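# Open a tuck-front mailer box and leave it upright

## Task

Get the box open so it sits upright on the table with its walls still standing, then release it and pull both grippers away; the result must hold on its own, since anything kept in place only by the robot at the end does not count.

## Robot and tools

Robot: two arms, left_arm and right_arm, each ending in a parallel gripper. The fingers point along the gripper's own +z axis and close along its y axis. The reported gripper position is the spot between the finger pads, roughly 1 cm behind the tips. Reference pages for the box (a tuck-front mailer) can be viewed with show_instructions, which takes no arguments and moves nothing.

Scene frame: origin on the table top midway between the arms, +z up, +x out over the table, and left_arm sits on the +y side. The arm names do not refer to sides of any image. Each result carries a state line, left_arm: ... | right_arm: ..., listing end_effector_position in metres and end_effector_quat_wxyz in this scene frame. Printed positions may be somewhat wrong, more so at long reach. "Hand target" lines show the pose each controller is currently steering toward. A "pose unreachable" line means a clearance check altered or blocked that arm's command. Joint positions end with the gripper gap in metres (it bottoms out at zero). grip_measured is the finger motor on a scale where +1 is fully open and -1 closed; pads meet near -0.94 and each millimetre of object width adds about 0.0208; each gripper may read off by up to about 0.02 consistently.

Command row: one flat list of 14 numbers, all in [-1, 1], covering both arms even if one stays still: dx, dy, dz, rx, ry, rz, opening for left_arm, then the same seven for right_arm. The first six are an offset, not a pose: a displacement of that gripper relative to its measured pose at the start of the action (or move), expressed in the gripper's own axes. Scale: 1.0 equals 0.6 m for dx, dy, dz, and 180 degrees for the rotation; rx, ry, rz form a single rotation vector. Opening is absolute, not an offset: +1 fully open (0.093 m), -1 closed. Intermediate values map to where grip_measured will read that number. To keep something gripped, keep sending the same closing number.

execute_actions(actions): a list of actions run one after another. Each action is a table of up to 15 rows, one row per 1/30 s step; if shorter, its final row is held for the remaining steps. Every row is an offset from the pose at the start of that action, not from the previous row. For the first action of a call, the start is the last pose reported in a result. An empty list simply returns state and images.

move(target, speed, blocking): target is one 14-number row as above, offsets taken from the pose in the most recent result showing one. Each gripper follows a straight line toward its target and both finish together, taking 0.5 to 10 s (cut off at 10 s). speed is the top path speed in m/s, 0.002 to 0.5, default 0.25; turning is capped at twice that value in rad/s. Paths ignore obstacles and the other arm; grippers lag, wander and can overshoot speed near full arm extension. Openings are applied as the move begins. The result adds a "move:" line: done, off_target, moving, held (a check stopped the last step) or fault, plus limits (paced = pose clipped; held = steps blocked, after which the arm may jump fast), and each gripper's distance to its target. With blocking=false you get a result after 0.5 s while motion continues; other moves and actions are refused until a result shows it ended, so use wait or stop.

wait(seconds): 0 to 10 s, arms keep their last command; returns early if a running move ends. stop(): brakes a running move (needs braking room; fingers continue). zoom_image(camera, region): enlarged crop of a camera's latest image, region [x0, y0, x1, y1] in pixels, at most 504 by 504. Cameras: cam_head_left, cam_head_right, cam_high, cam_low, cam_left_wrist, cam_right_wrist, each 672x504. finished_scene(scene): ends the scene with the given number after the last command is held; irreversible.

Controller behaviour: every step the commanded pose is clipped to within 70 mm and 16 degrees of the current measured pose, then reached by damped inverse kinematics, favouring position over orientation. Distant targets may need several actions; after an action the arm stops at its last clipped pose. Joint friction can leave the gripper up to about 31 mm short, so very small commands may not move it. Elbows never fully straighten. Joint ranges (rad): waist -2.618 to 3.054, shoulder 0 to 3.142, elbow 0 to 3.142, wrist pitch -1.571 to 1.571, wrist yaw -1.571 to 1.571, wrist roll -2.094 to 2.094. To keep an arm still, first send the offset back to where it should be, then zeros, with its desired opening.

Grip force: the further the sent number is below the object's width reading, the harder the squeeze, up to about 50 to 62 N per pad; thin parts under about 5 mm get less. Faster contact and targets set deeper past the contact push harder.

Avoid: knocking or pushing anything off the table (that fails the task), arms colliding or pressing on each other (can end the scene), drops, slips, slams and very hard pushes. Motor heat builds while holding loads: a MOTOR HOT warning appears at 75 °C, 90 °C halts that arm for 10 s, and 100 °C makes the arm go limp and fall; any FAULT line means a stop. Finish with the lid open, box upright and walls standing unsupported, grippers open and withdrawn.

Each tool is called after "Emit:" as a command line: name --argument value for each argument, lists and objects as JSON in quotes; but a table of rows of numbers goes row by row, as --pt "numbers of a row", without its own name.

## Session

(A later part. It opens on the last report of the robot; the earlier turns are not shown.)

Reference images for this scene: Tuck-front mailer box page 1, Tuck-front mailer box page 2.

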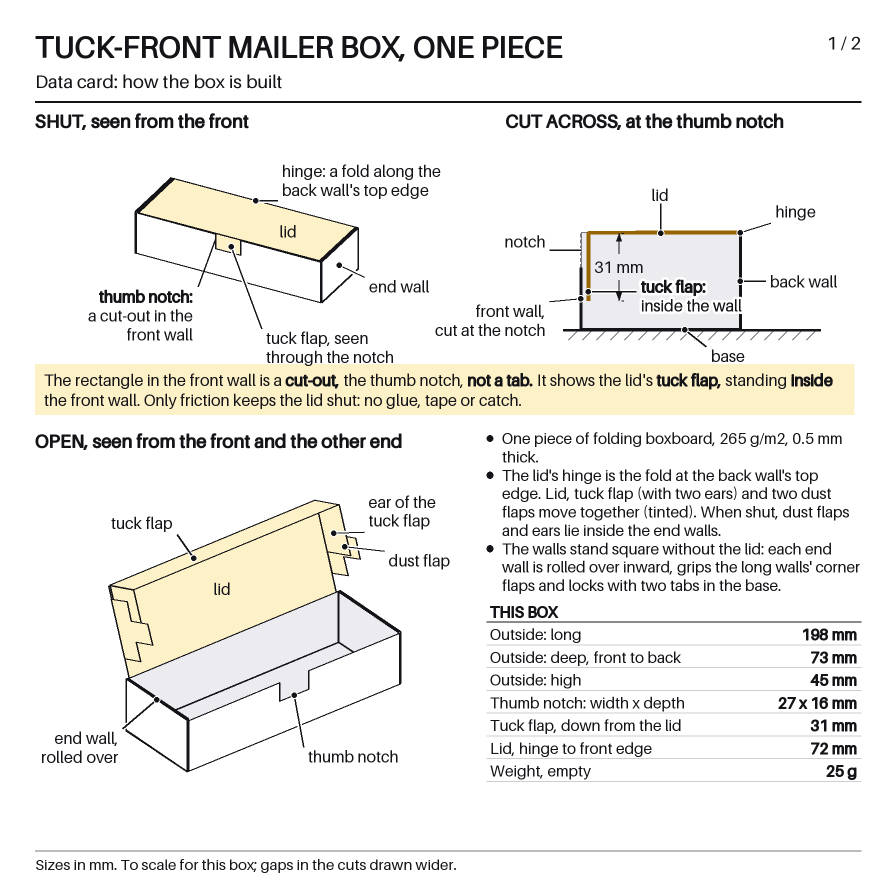

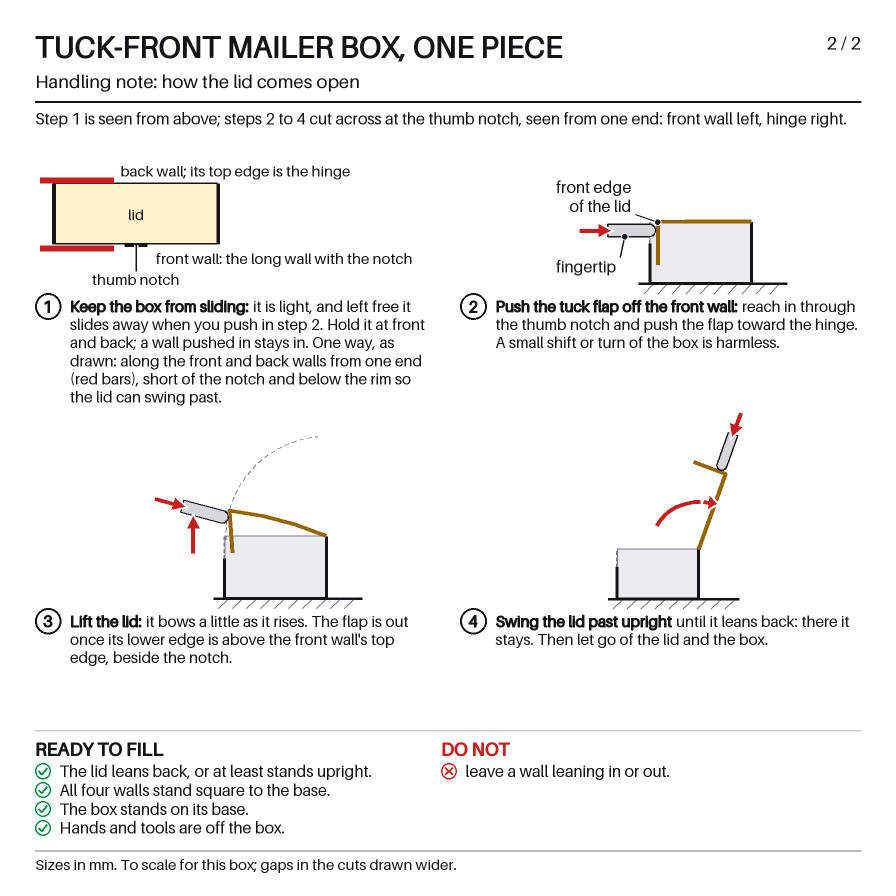

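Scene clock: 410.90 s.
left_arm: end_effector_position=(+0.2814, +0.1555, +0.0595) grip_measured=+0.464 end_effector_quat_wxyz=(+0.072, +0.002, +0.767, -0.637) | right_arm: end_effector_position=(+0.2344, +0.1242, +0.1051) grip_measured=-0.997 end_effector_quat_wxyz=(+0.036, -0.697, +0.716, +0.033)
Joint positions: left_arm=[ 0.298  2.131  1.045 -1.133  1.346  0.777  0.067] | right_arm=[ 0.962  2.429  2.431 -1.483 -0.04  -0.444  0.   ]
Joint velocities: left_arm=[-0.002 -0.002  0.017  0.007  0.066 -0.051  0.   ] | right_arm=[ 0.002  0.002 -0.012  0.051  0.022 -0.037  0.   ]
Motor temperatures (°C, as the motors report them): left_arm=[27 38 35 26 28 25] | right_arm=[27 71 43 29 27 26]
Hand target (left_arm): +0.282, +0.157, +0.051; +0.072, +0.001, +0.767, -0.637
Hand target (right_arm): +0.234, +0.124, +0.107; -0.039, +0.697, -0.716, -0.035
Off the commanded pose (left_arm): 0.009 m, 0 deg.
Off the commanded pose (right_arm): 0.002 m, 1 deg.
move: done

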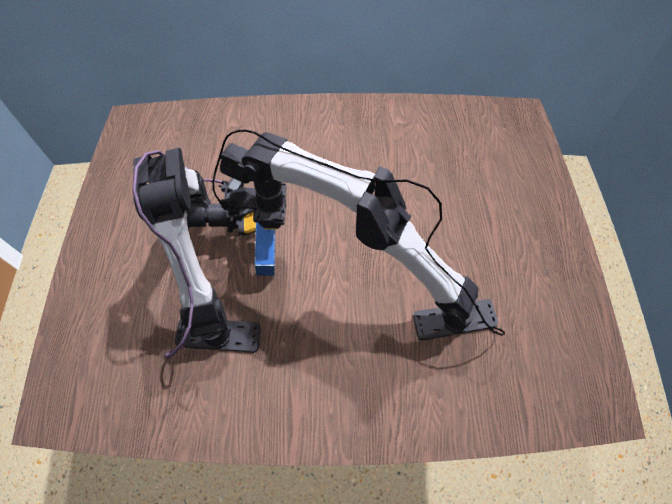

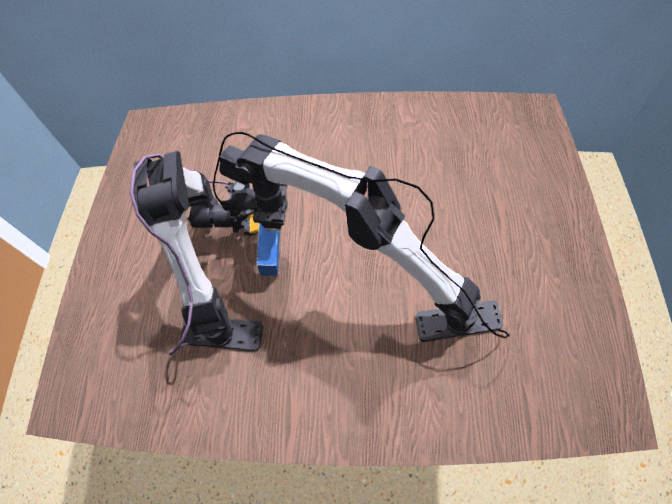

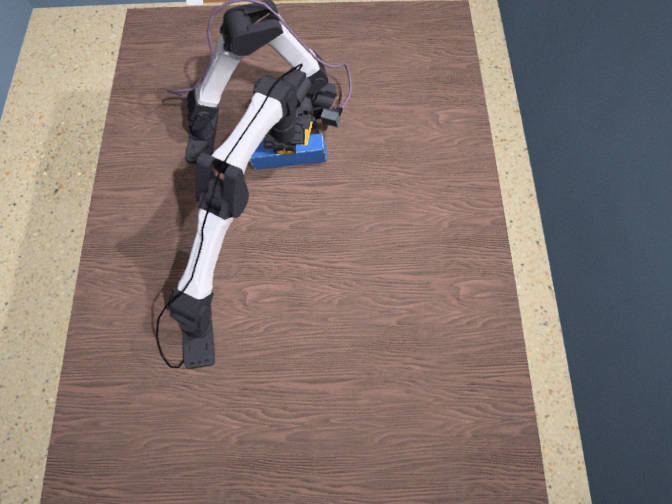

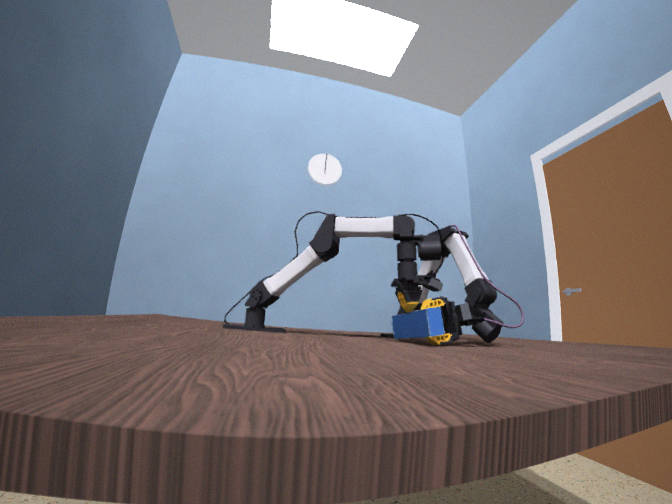

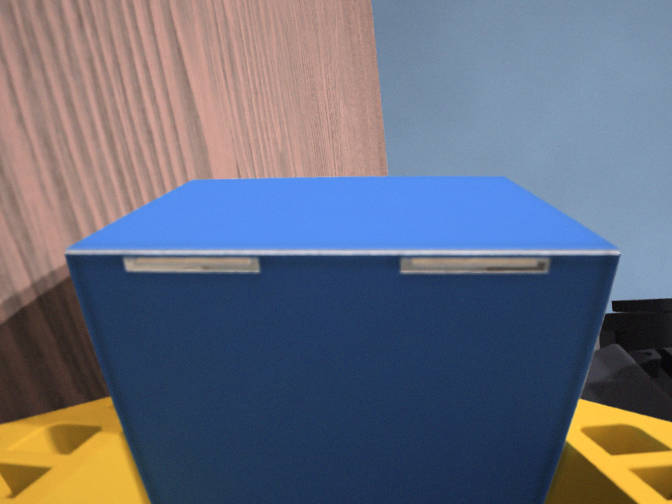

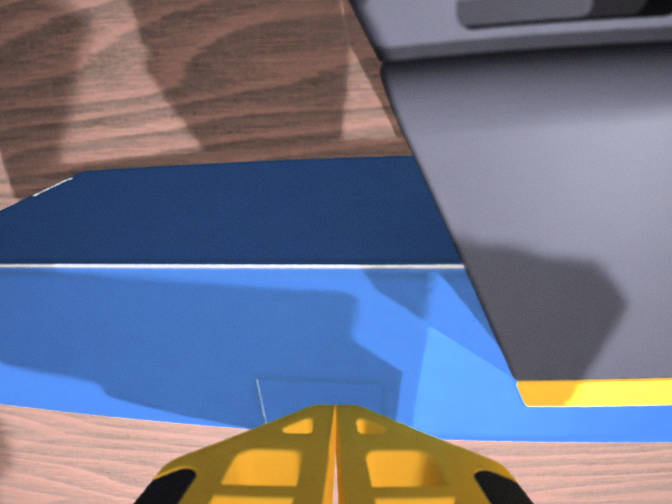

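Decent. Press a bit more (deeper), then drag.

Emit:
move --target '[0,0.015,0,0,0,0,0.45,-0.006,0.006,0.02,0,0,0,-1]' --speed 0.008

Emit:
move --target '[0,0.015,0,0,0,0,0.45,0.04,0,0.018,0,0,0,-1]' --speed 0.006

Scene clock: 415.03 s.
left_arm: end_effector_position=(+0.2810, +0.1555, +0.0594) grip_measured=+0.464 end_effector_quat_wxyz=(+0.073, +0.005, +0.768, -0.637) | right_arm: end_effector_position=(+0.2362, +0.1272, +0.1018) grip_measured=-0.997 end_effector_quat_wxyz=(+0.041, -0.696, +0.716, +0.035)
Joint positions: left_arm=[ 0.298  2.131  1.045 -1.135  1.344  0.784  0.067] | right_arm=[ 0.962  2.429  2.416 -1.458 -0.039 -0.442  0.   ]
Joint velocities: left_arm=[ 0.002 -0.007 -0.017 -0.022  0.037  0.007  0.001] | right_arm=[ 0.002  0.002  0.012 -0.007 -0.007 -0.007  0.   ]
Motor temperatures (°C, as the motors report them): left_arm=[27 38 35 26 28 25] | right_arm=[27 72 42 29 27 26]
Hand target (left_arm): +0.282, +0.157, +0.051; +0.072, +0.002, +0.767, -0.637
Hand target (right_arm): +0.231, +0.129, +0.094; -0.035, +0.697, -0.716, -0.033
Off the commanded pose (left_arm): 0.009 m, 0 deg.
Off the commanded pose (right_arm): 0.010 m, 1 deg.
move: done

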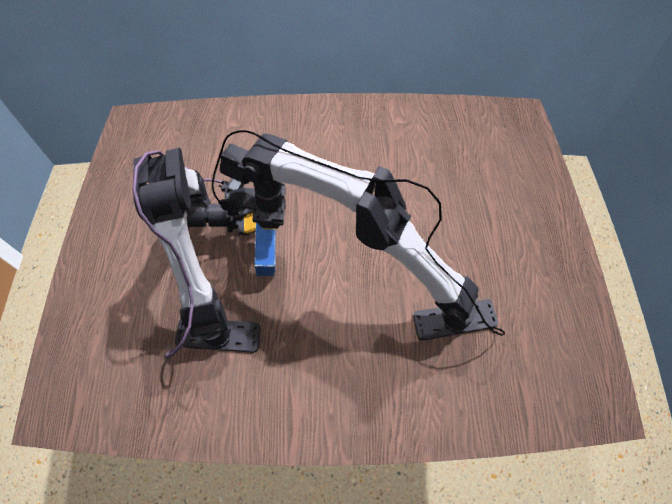

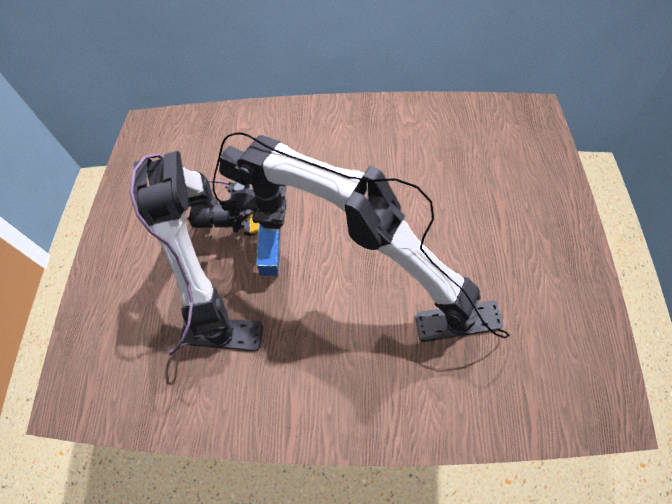

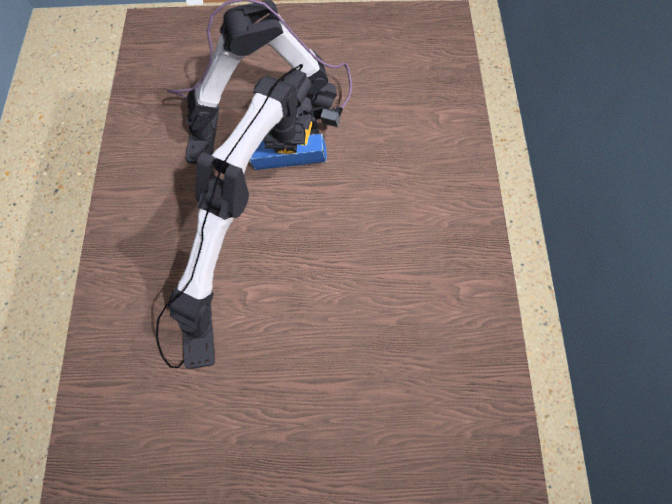

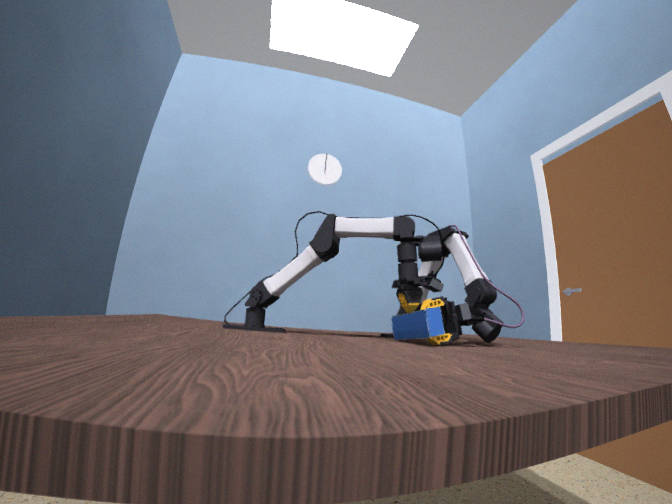

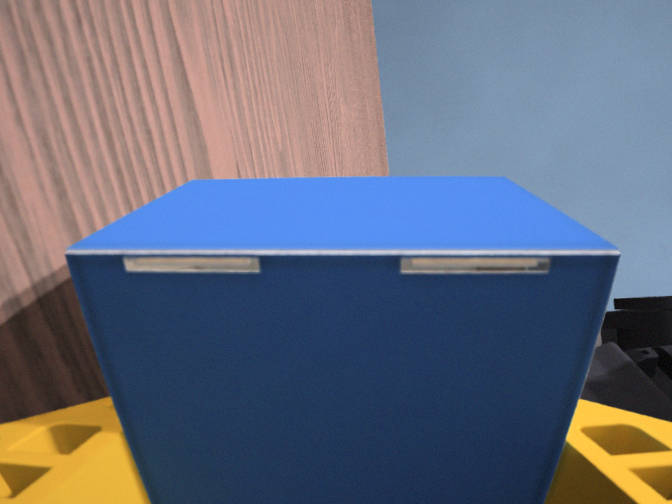

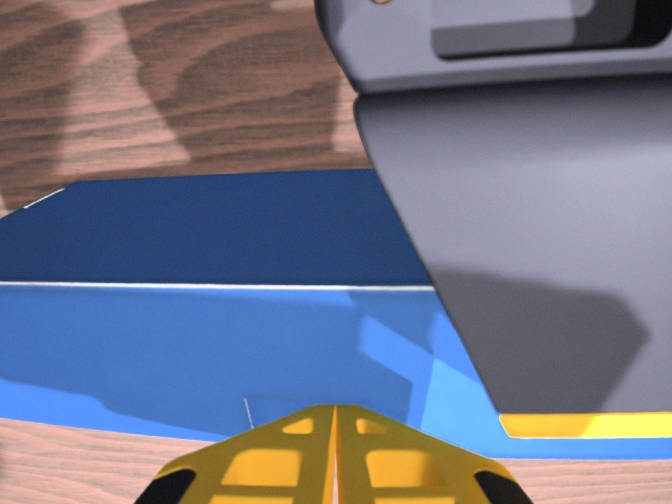

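Scene clock: 419.63 s.
left_arm: end_effector_position=(+0.2807, +0.1554, +0.0594) grip_measured=+0.464 end_effector_quat_wxyz=(+0.075, +0.007, +0.768, -0.636) | right_arm: end_effector_position=(+0.2347, +0.1128, +0.0982) grip_measured=-0.997 end_effector_quat_wxyz=(+0.056, -0.696, +0.715, +0.040)
Joint positions: left_arm=[ 0.298  2.131  1.045 -1.137  1.343  0.792  0.067] | right_arm=[ 0.95   2.288  2.151 -1.302 -0.04  -0.454  0.   ]
Joint velocities: left_arm=[-0.012  0.002 -0.002 -0.022  0.066  0.007 -0.001] | right_arm=[-0.007 -0.012  0.007 -0.007  0.007 -0.007  0.   ]
Motor temperatures (°C, as the motors report them): left_arm=[27 38 35 26 28 25] | right_arm=[27 74 42 29 27 26]
Hand target (left_arm): +0.282, +0.157, +0.051; +0.074, +0.005, +0.768, -0.637
Hand target (right_arm): +0.236, +0.104, +0.089; -0.041, +0.696, -0.716, -0.035
Off the commanded pose (left_arm): 0.009 m, 0 deg.
Off the commanded pose (right_arm): 0.013 m, 2 deg.
move: off_target (right_arm)

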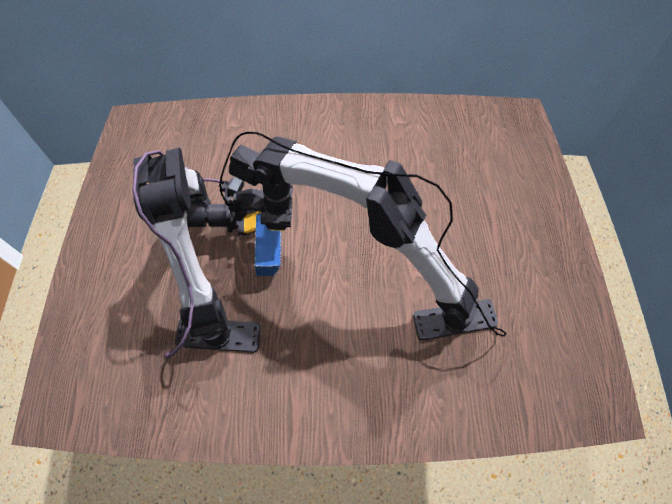

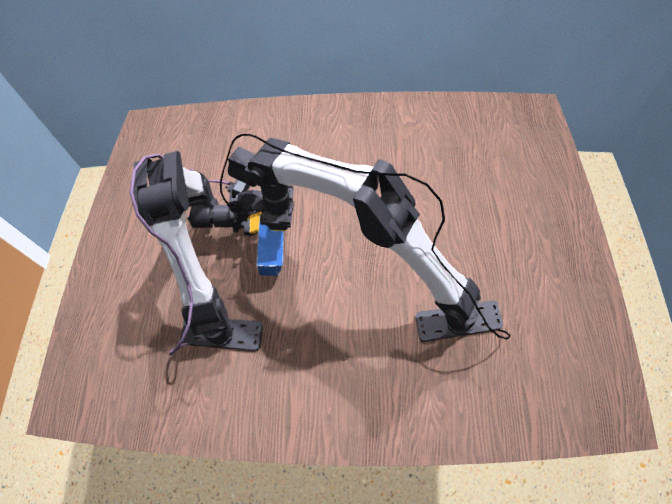

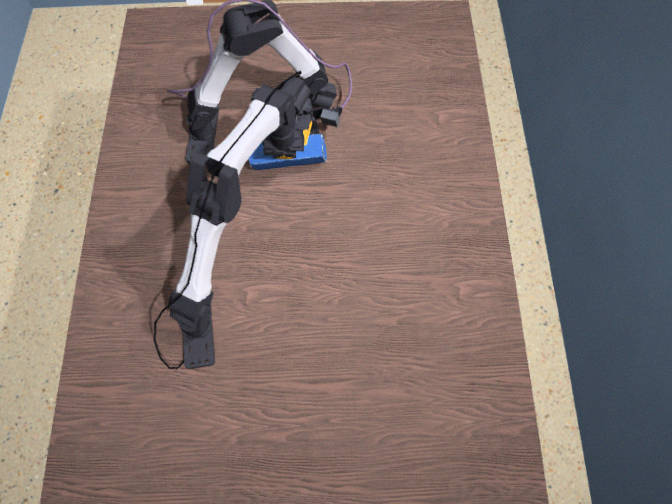

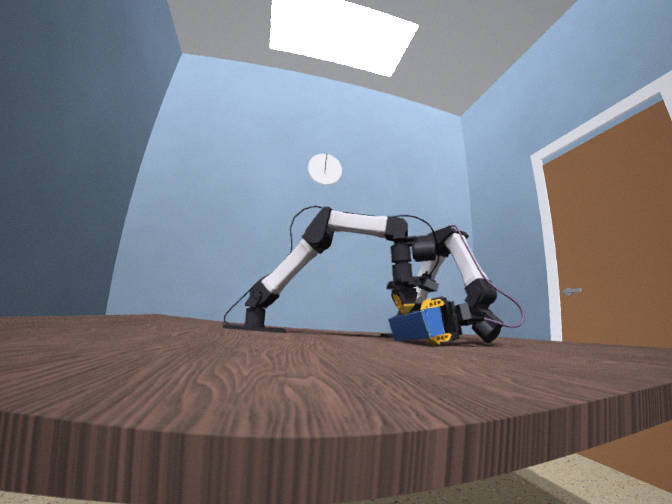

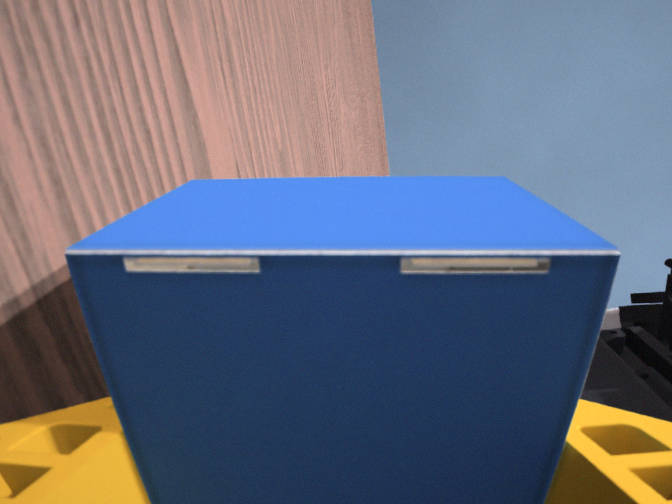

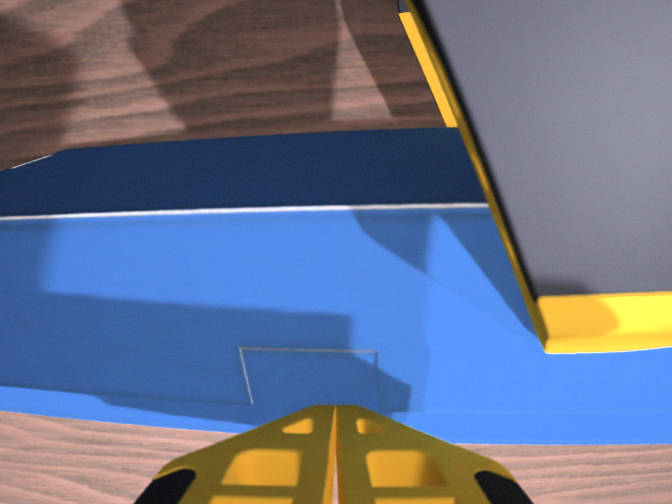

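Little slip. Continue with strong press.

Emit:
move --target '[0,0.015,0,0,0,0,0.45,0.035,0,0.028,0,0.02,0,-1]' --speed 0.006

Scene clock: 426.77 s.
left_arm: end_effector_position=(+0.2806, +0.1554, +0.0594) grip_measured=+0.464 end_effector_quat_wxyz=(+0.075, +0.007, +0.768, -0.636) | right_arm: end_effector_position=(+0.2350, +0.1025, +0.0943) grip_measured=-0.997 end_effector_quat_wxyz=(+0.054, -0.696, +0.716, +0.023)
Joint positions: left_arm=[ 0.298  2.131  1.045 -1.138  1.343  0.792  0.067] | right_arm=[ 0.95   2.256  2.083 -1.28  -0.011 -0.455  0.   ]
Joint velocities: left_arm=[ 0.007  0.007  0.012  0.007 -0.095 -0.007 -0.   ] | right_arm=[ 0.007 -0.002 -0.022  0.007 -0.022 -0.007  0.   ]
Motor temperatures (°C, as the motors report them): left_arm=[27 38 35 26 28 25] | right_arm=[27 74 41 29 27 26]
Hand target (left_arm): +0.282, +0.157, +0.051; +0.075, +0.007, +0.768, -0.636
Hand target (right_arm): +0.234, +0.094, +0.079; -0.034, +0.697, -0.716, -0.017
Off the commanded pose (left_arm): 0.009 m, 0 deg.
Off the commanded pose (right_arm): 0.018 m, 2 deg.
move: off_target (right_arm)

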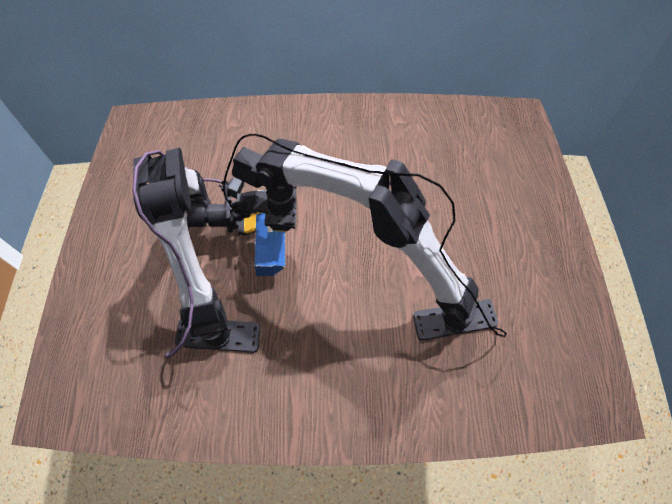

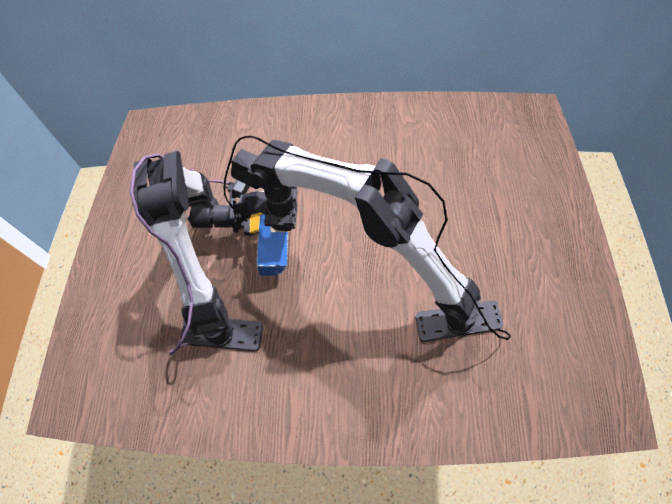

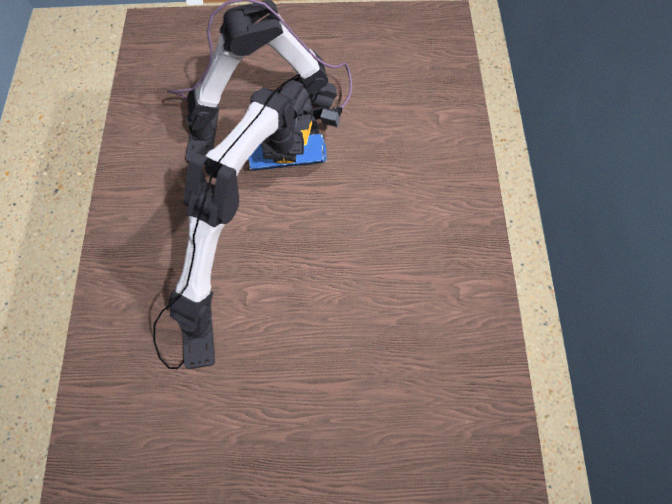

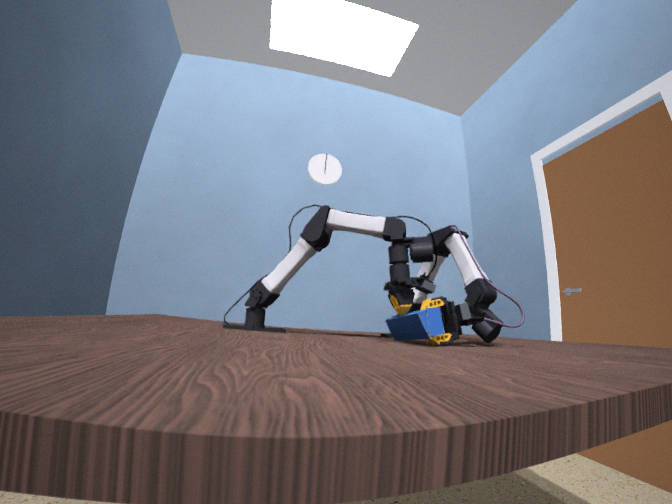

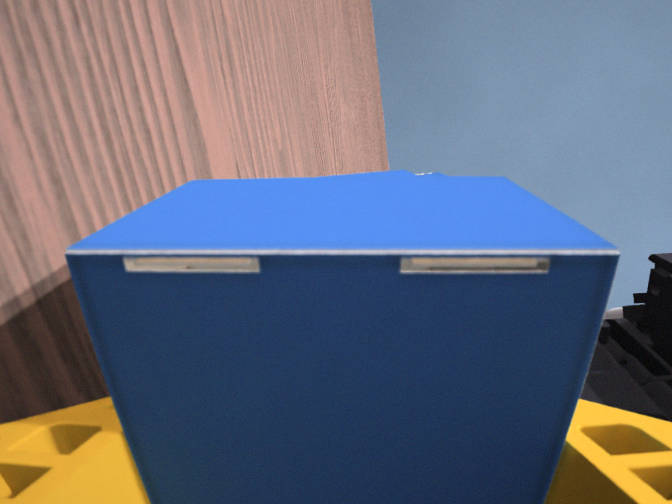

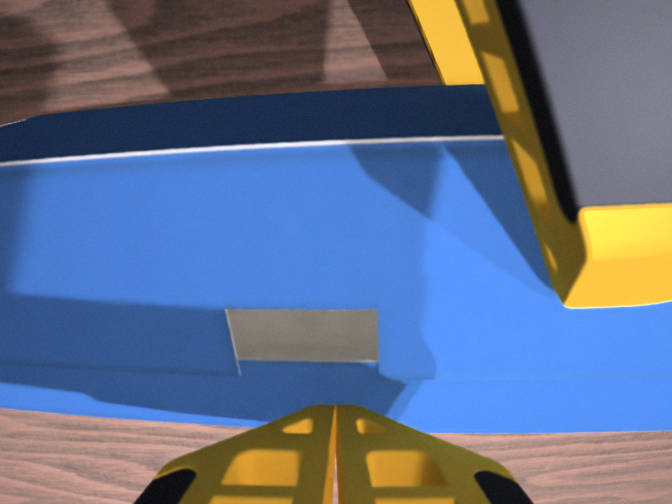

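Emit:
move --target '[0,0.015,0,0,0,0,0.45,0.04,0,0.032,0,0,0,-1]' --speed 0.006

Scene clock: 433.10 s.
left_arm: end_effector_position=(+0.2803, +0.1554, +0.0594) grip_measured=+0.464 end_effector_quat_wxyz=(+0.075, +0.009, +0.768, -0.636) | right_arm: end_effector_position=(+0.2358, +0.0742, +0.0779) grip_measured=-0.997 end_effector_quat_wxyz=(+0.045, -0.692, +0.721, +0.010)
Joint positions: left_arm=[ 0.298  2.131  1.045 -1.14   1.342  0.797  0.067] | right_arm=[ 0.926  2.17   1.88  -1.191  0.008 -0.469  0.   ]
Joint velocities: left_arm=[-0.017 -0.002 -0.007  0.022 -0.007 -0.051 -0.   ] | right_arm=[-0.012 -0.002 -0.007  0.095 -0.022  0.022  0.   ]
Motor temperatures (°C, as the motors report them): left_arm=[27 38 35 26 28 25] | right_arm=[27 75 41 29 27 26]
Hand target (left_arm): +0.281, +0.157, +0.051; +0.074, +0.007, +0.768, -0.636
Hand target (right_arm): +0.235, +0.080, +0.073; -0.054, +0.696, -0.716, -0.023
Off the commanded pose (left_arm): 0.009 m, 0 deg.
Off the commanded pose (right_arm): 0.008 m, 2 deg.
MOTOR HOT: a motor of the right arm reached 75 °C. Now the hottest motor of the right arm, joint 2 (shoulder), reports 75 °C. The controller's stop level is 90 °C. To cool a motor, set the load down, stop pushing, or move to a pose that needs little force.
move: done

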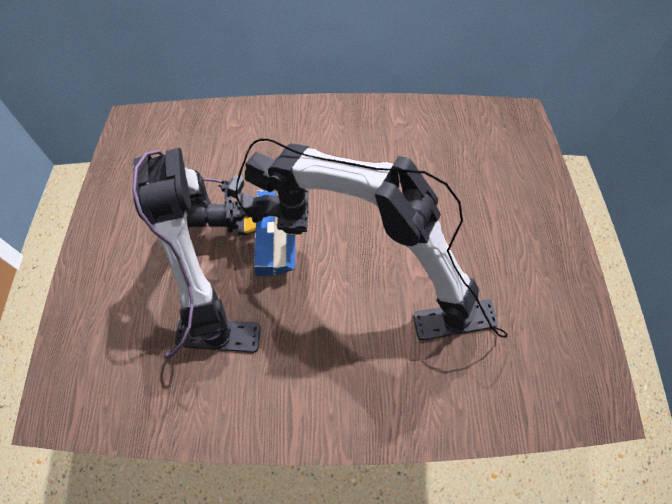

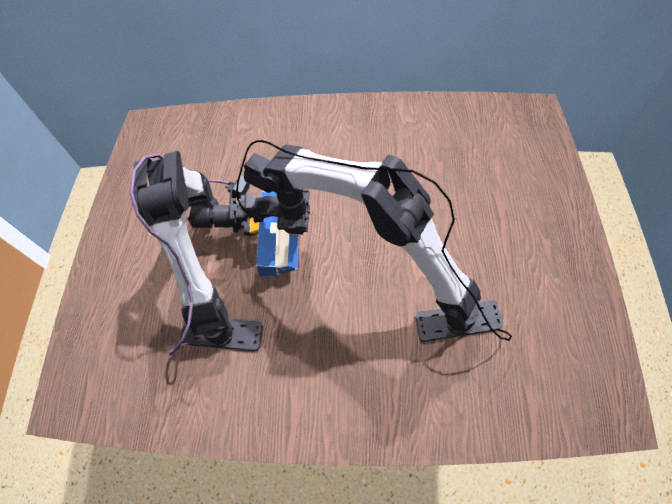

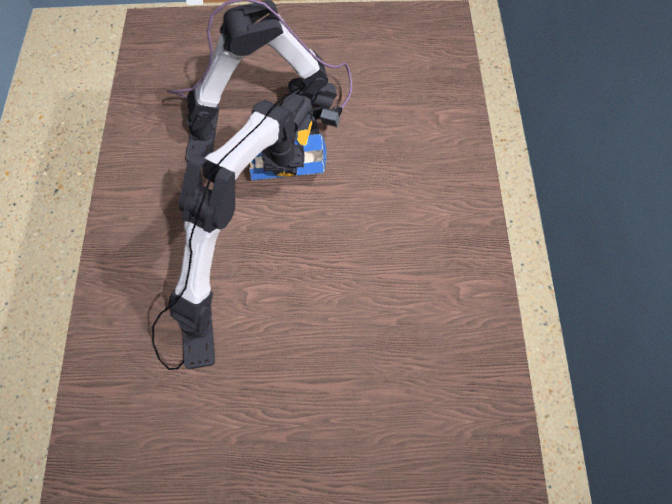

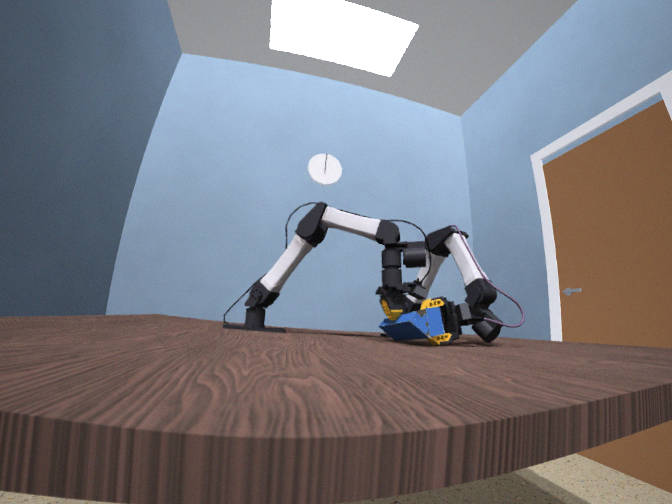

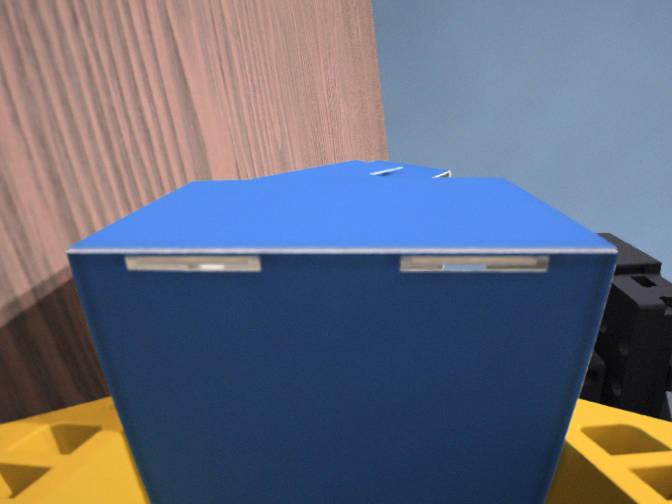

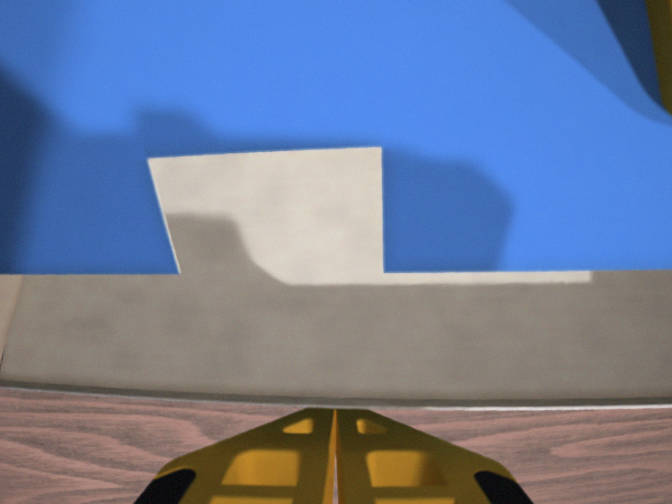

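Emit:
move --target '[0,0.015,0,0,0,0,0.45,0.05,0,0.03,0,-0.05,0,-1]' --speed 0.01

Scene clock: 443.17 s.
left_arm: end_effector_position=(+0.2804, +0.1554, +0.0595) grip_measured=+0.463 end_effector_quat_wxyz=(+0.076, +0.010, +0.768, -0.636) | right_arm: end_effector_position=(+0.2344, +0.0485, +0.0569) grip_measured=-0.997 end_effector_quat_wxyz=(+0.095, -0.689, +0.716, +0.061)
Joint positions: left_arm=[ 0.298  2.131  1.045 -1.141  1.343  0.8    0.067] | right_arm=[ 0.867  1.975  1.482 -0.863 -0.073 -0.521  0.   ]
Joint velocities: left_arm=[-0.002  0.012  0.012 -0.037  0.007 -0.095  0.001] | right_arm=[-0.012 -0.002  0.002 -0.051  0.037 -0.022  0.   ]
Motor temperatures (°C, as the motors report them): left_arm=[27 38 35 26 28 25] | right_arm=[27 75 40 29 27 26]
Hand target (left_arm): +0.281, +0.157, +0.051; +0.075, +0.009, +0.768, -0.636
Hand target (right_arm): +0.236, +0.045, +0.058; -0.100, +0.689, -0.715, -0.064
Off the commanded pose (left_arm): 0.009 m, 0 deg.
Off the commanded pose (right_arm): 0.003 m, 1 deg.
MOTOR HOT: still on. Now the hottest motor of the right arm, joint 2 (shoulder), reports 75 °C; the controller's stop level is 90 °C.
move: done

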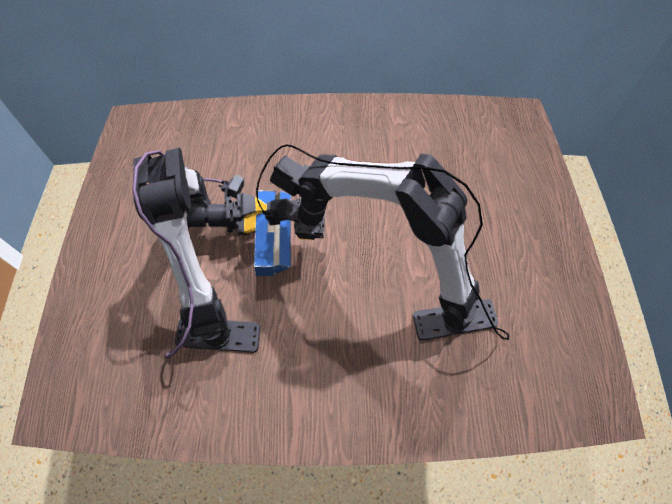

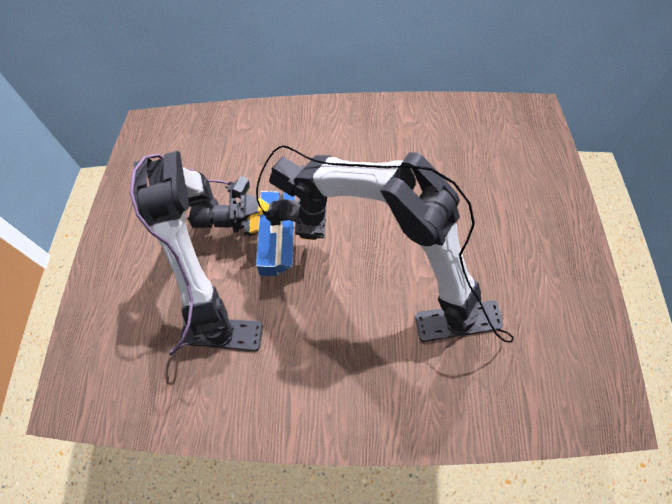

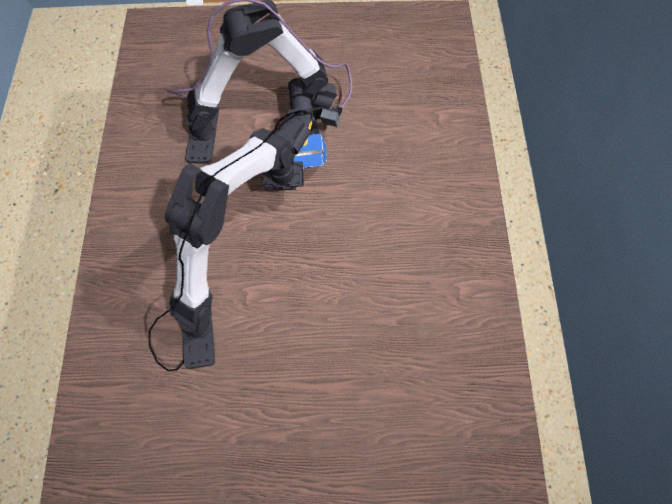

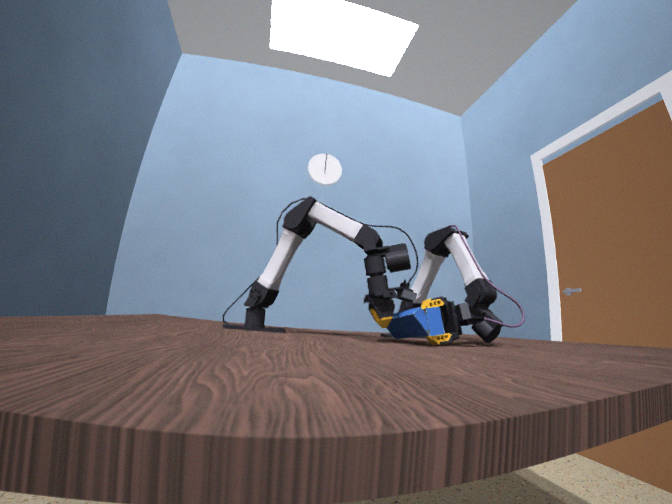

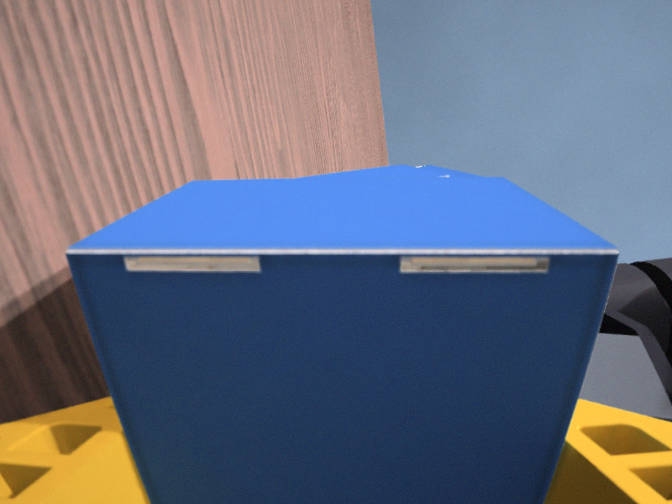

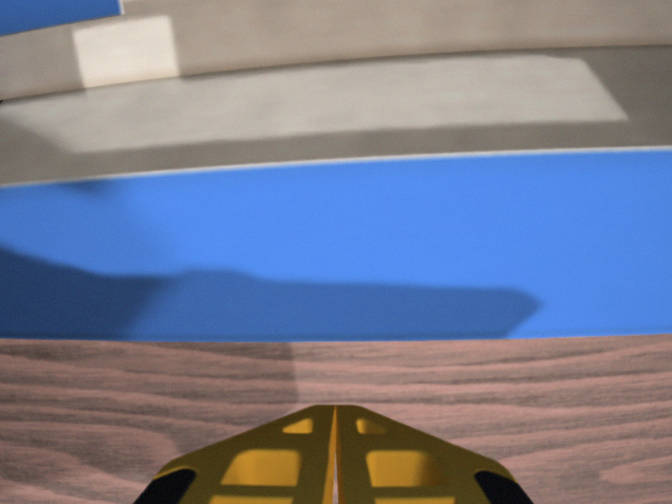

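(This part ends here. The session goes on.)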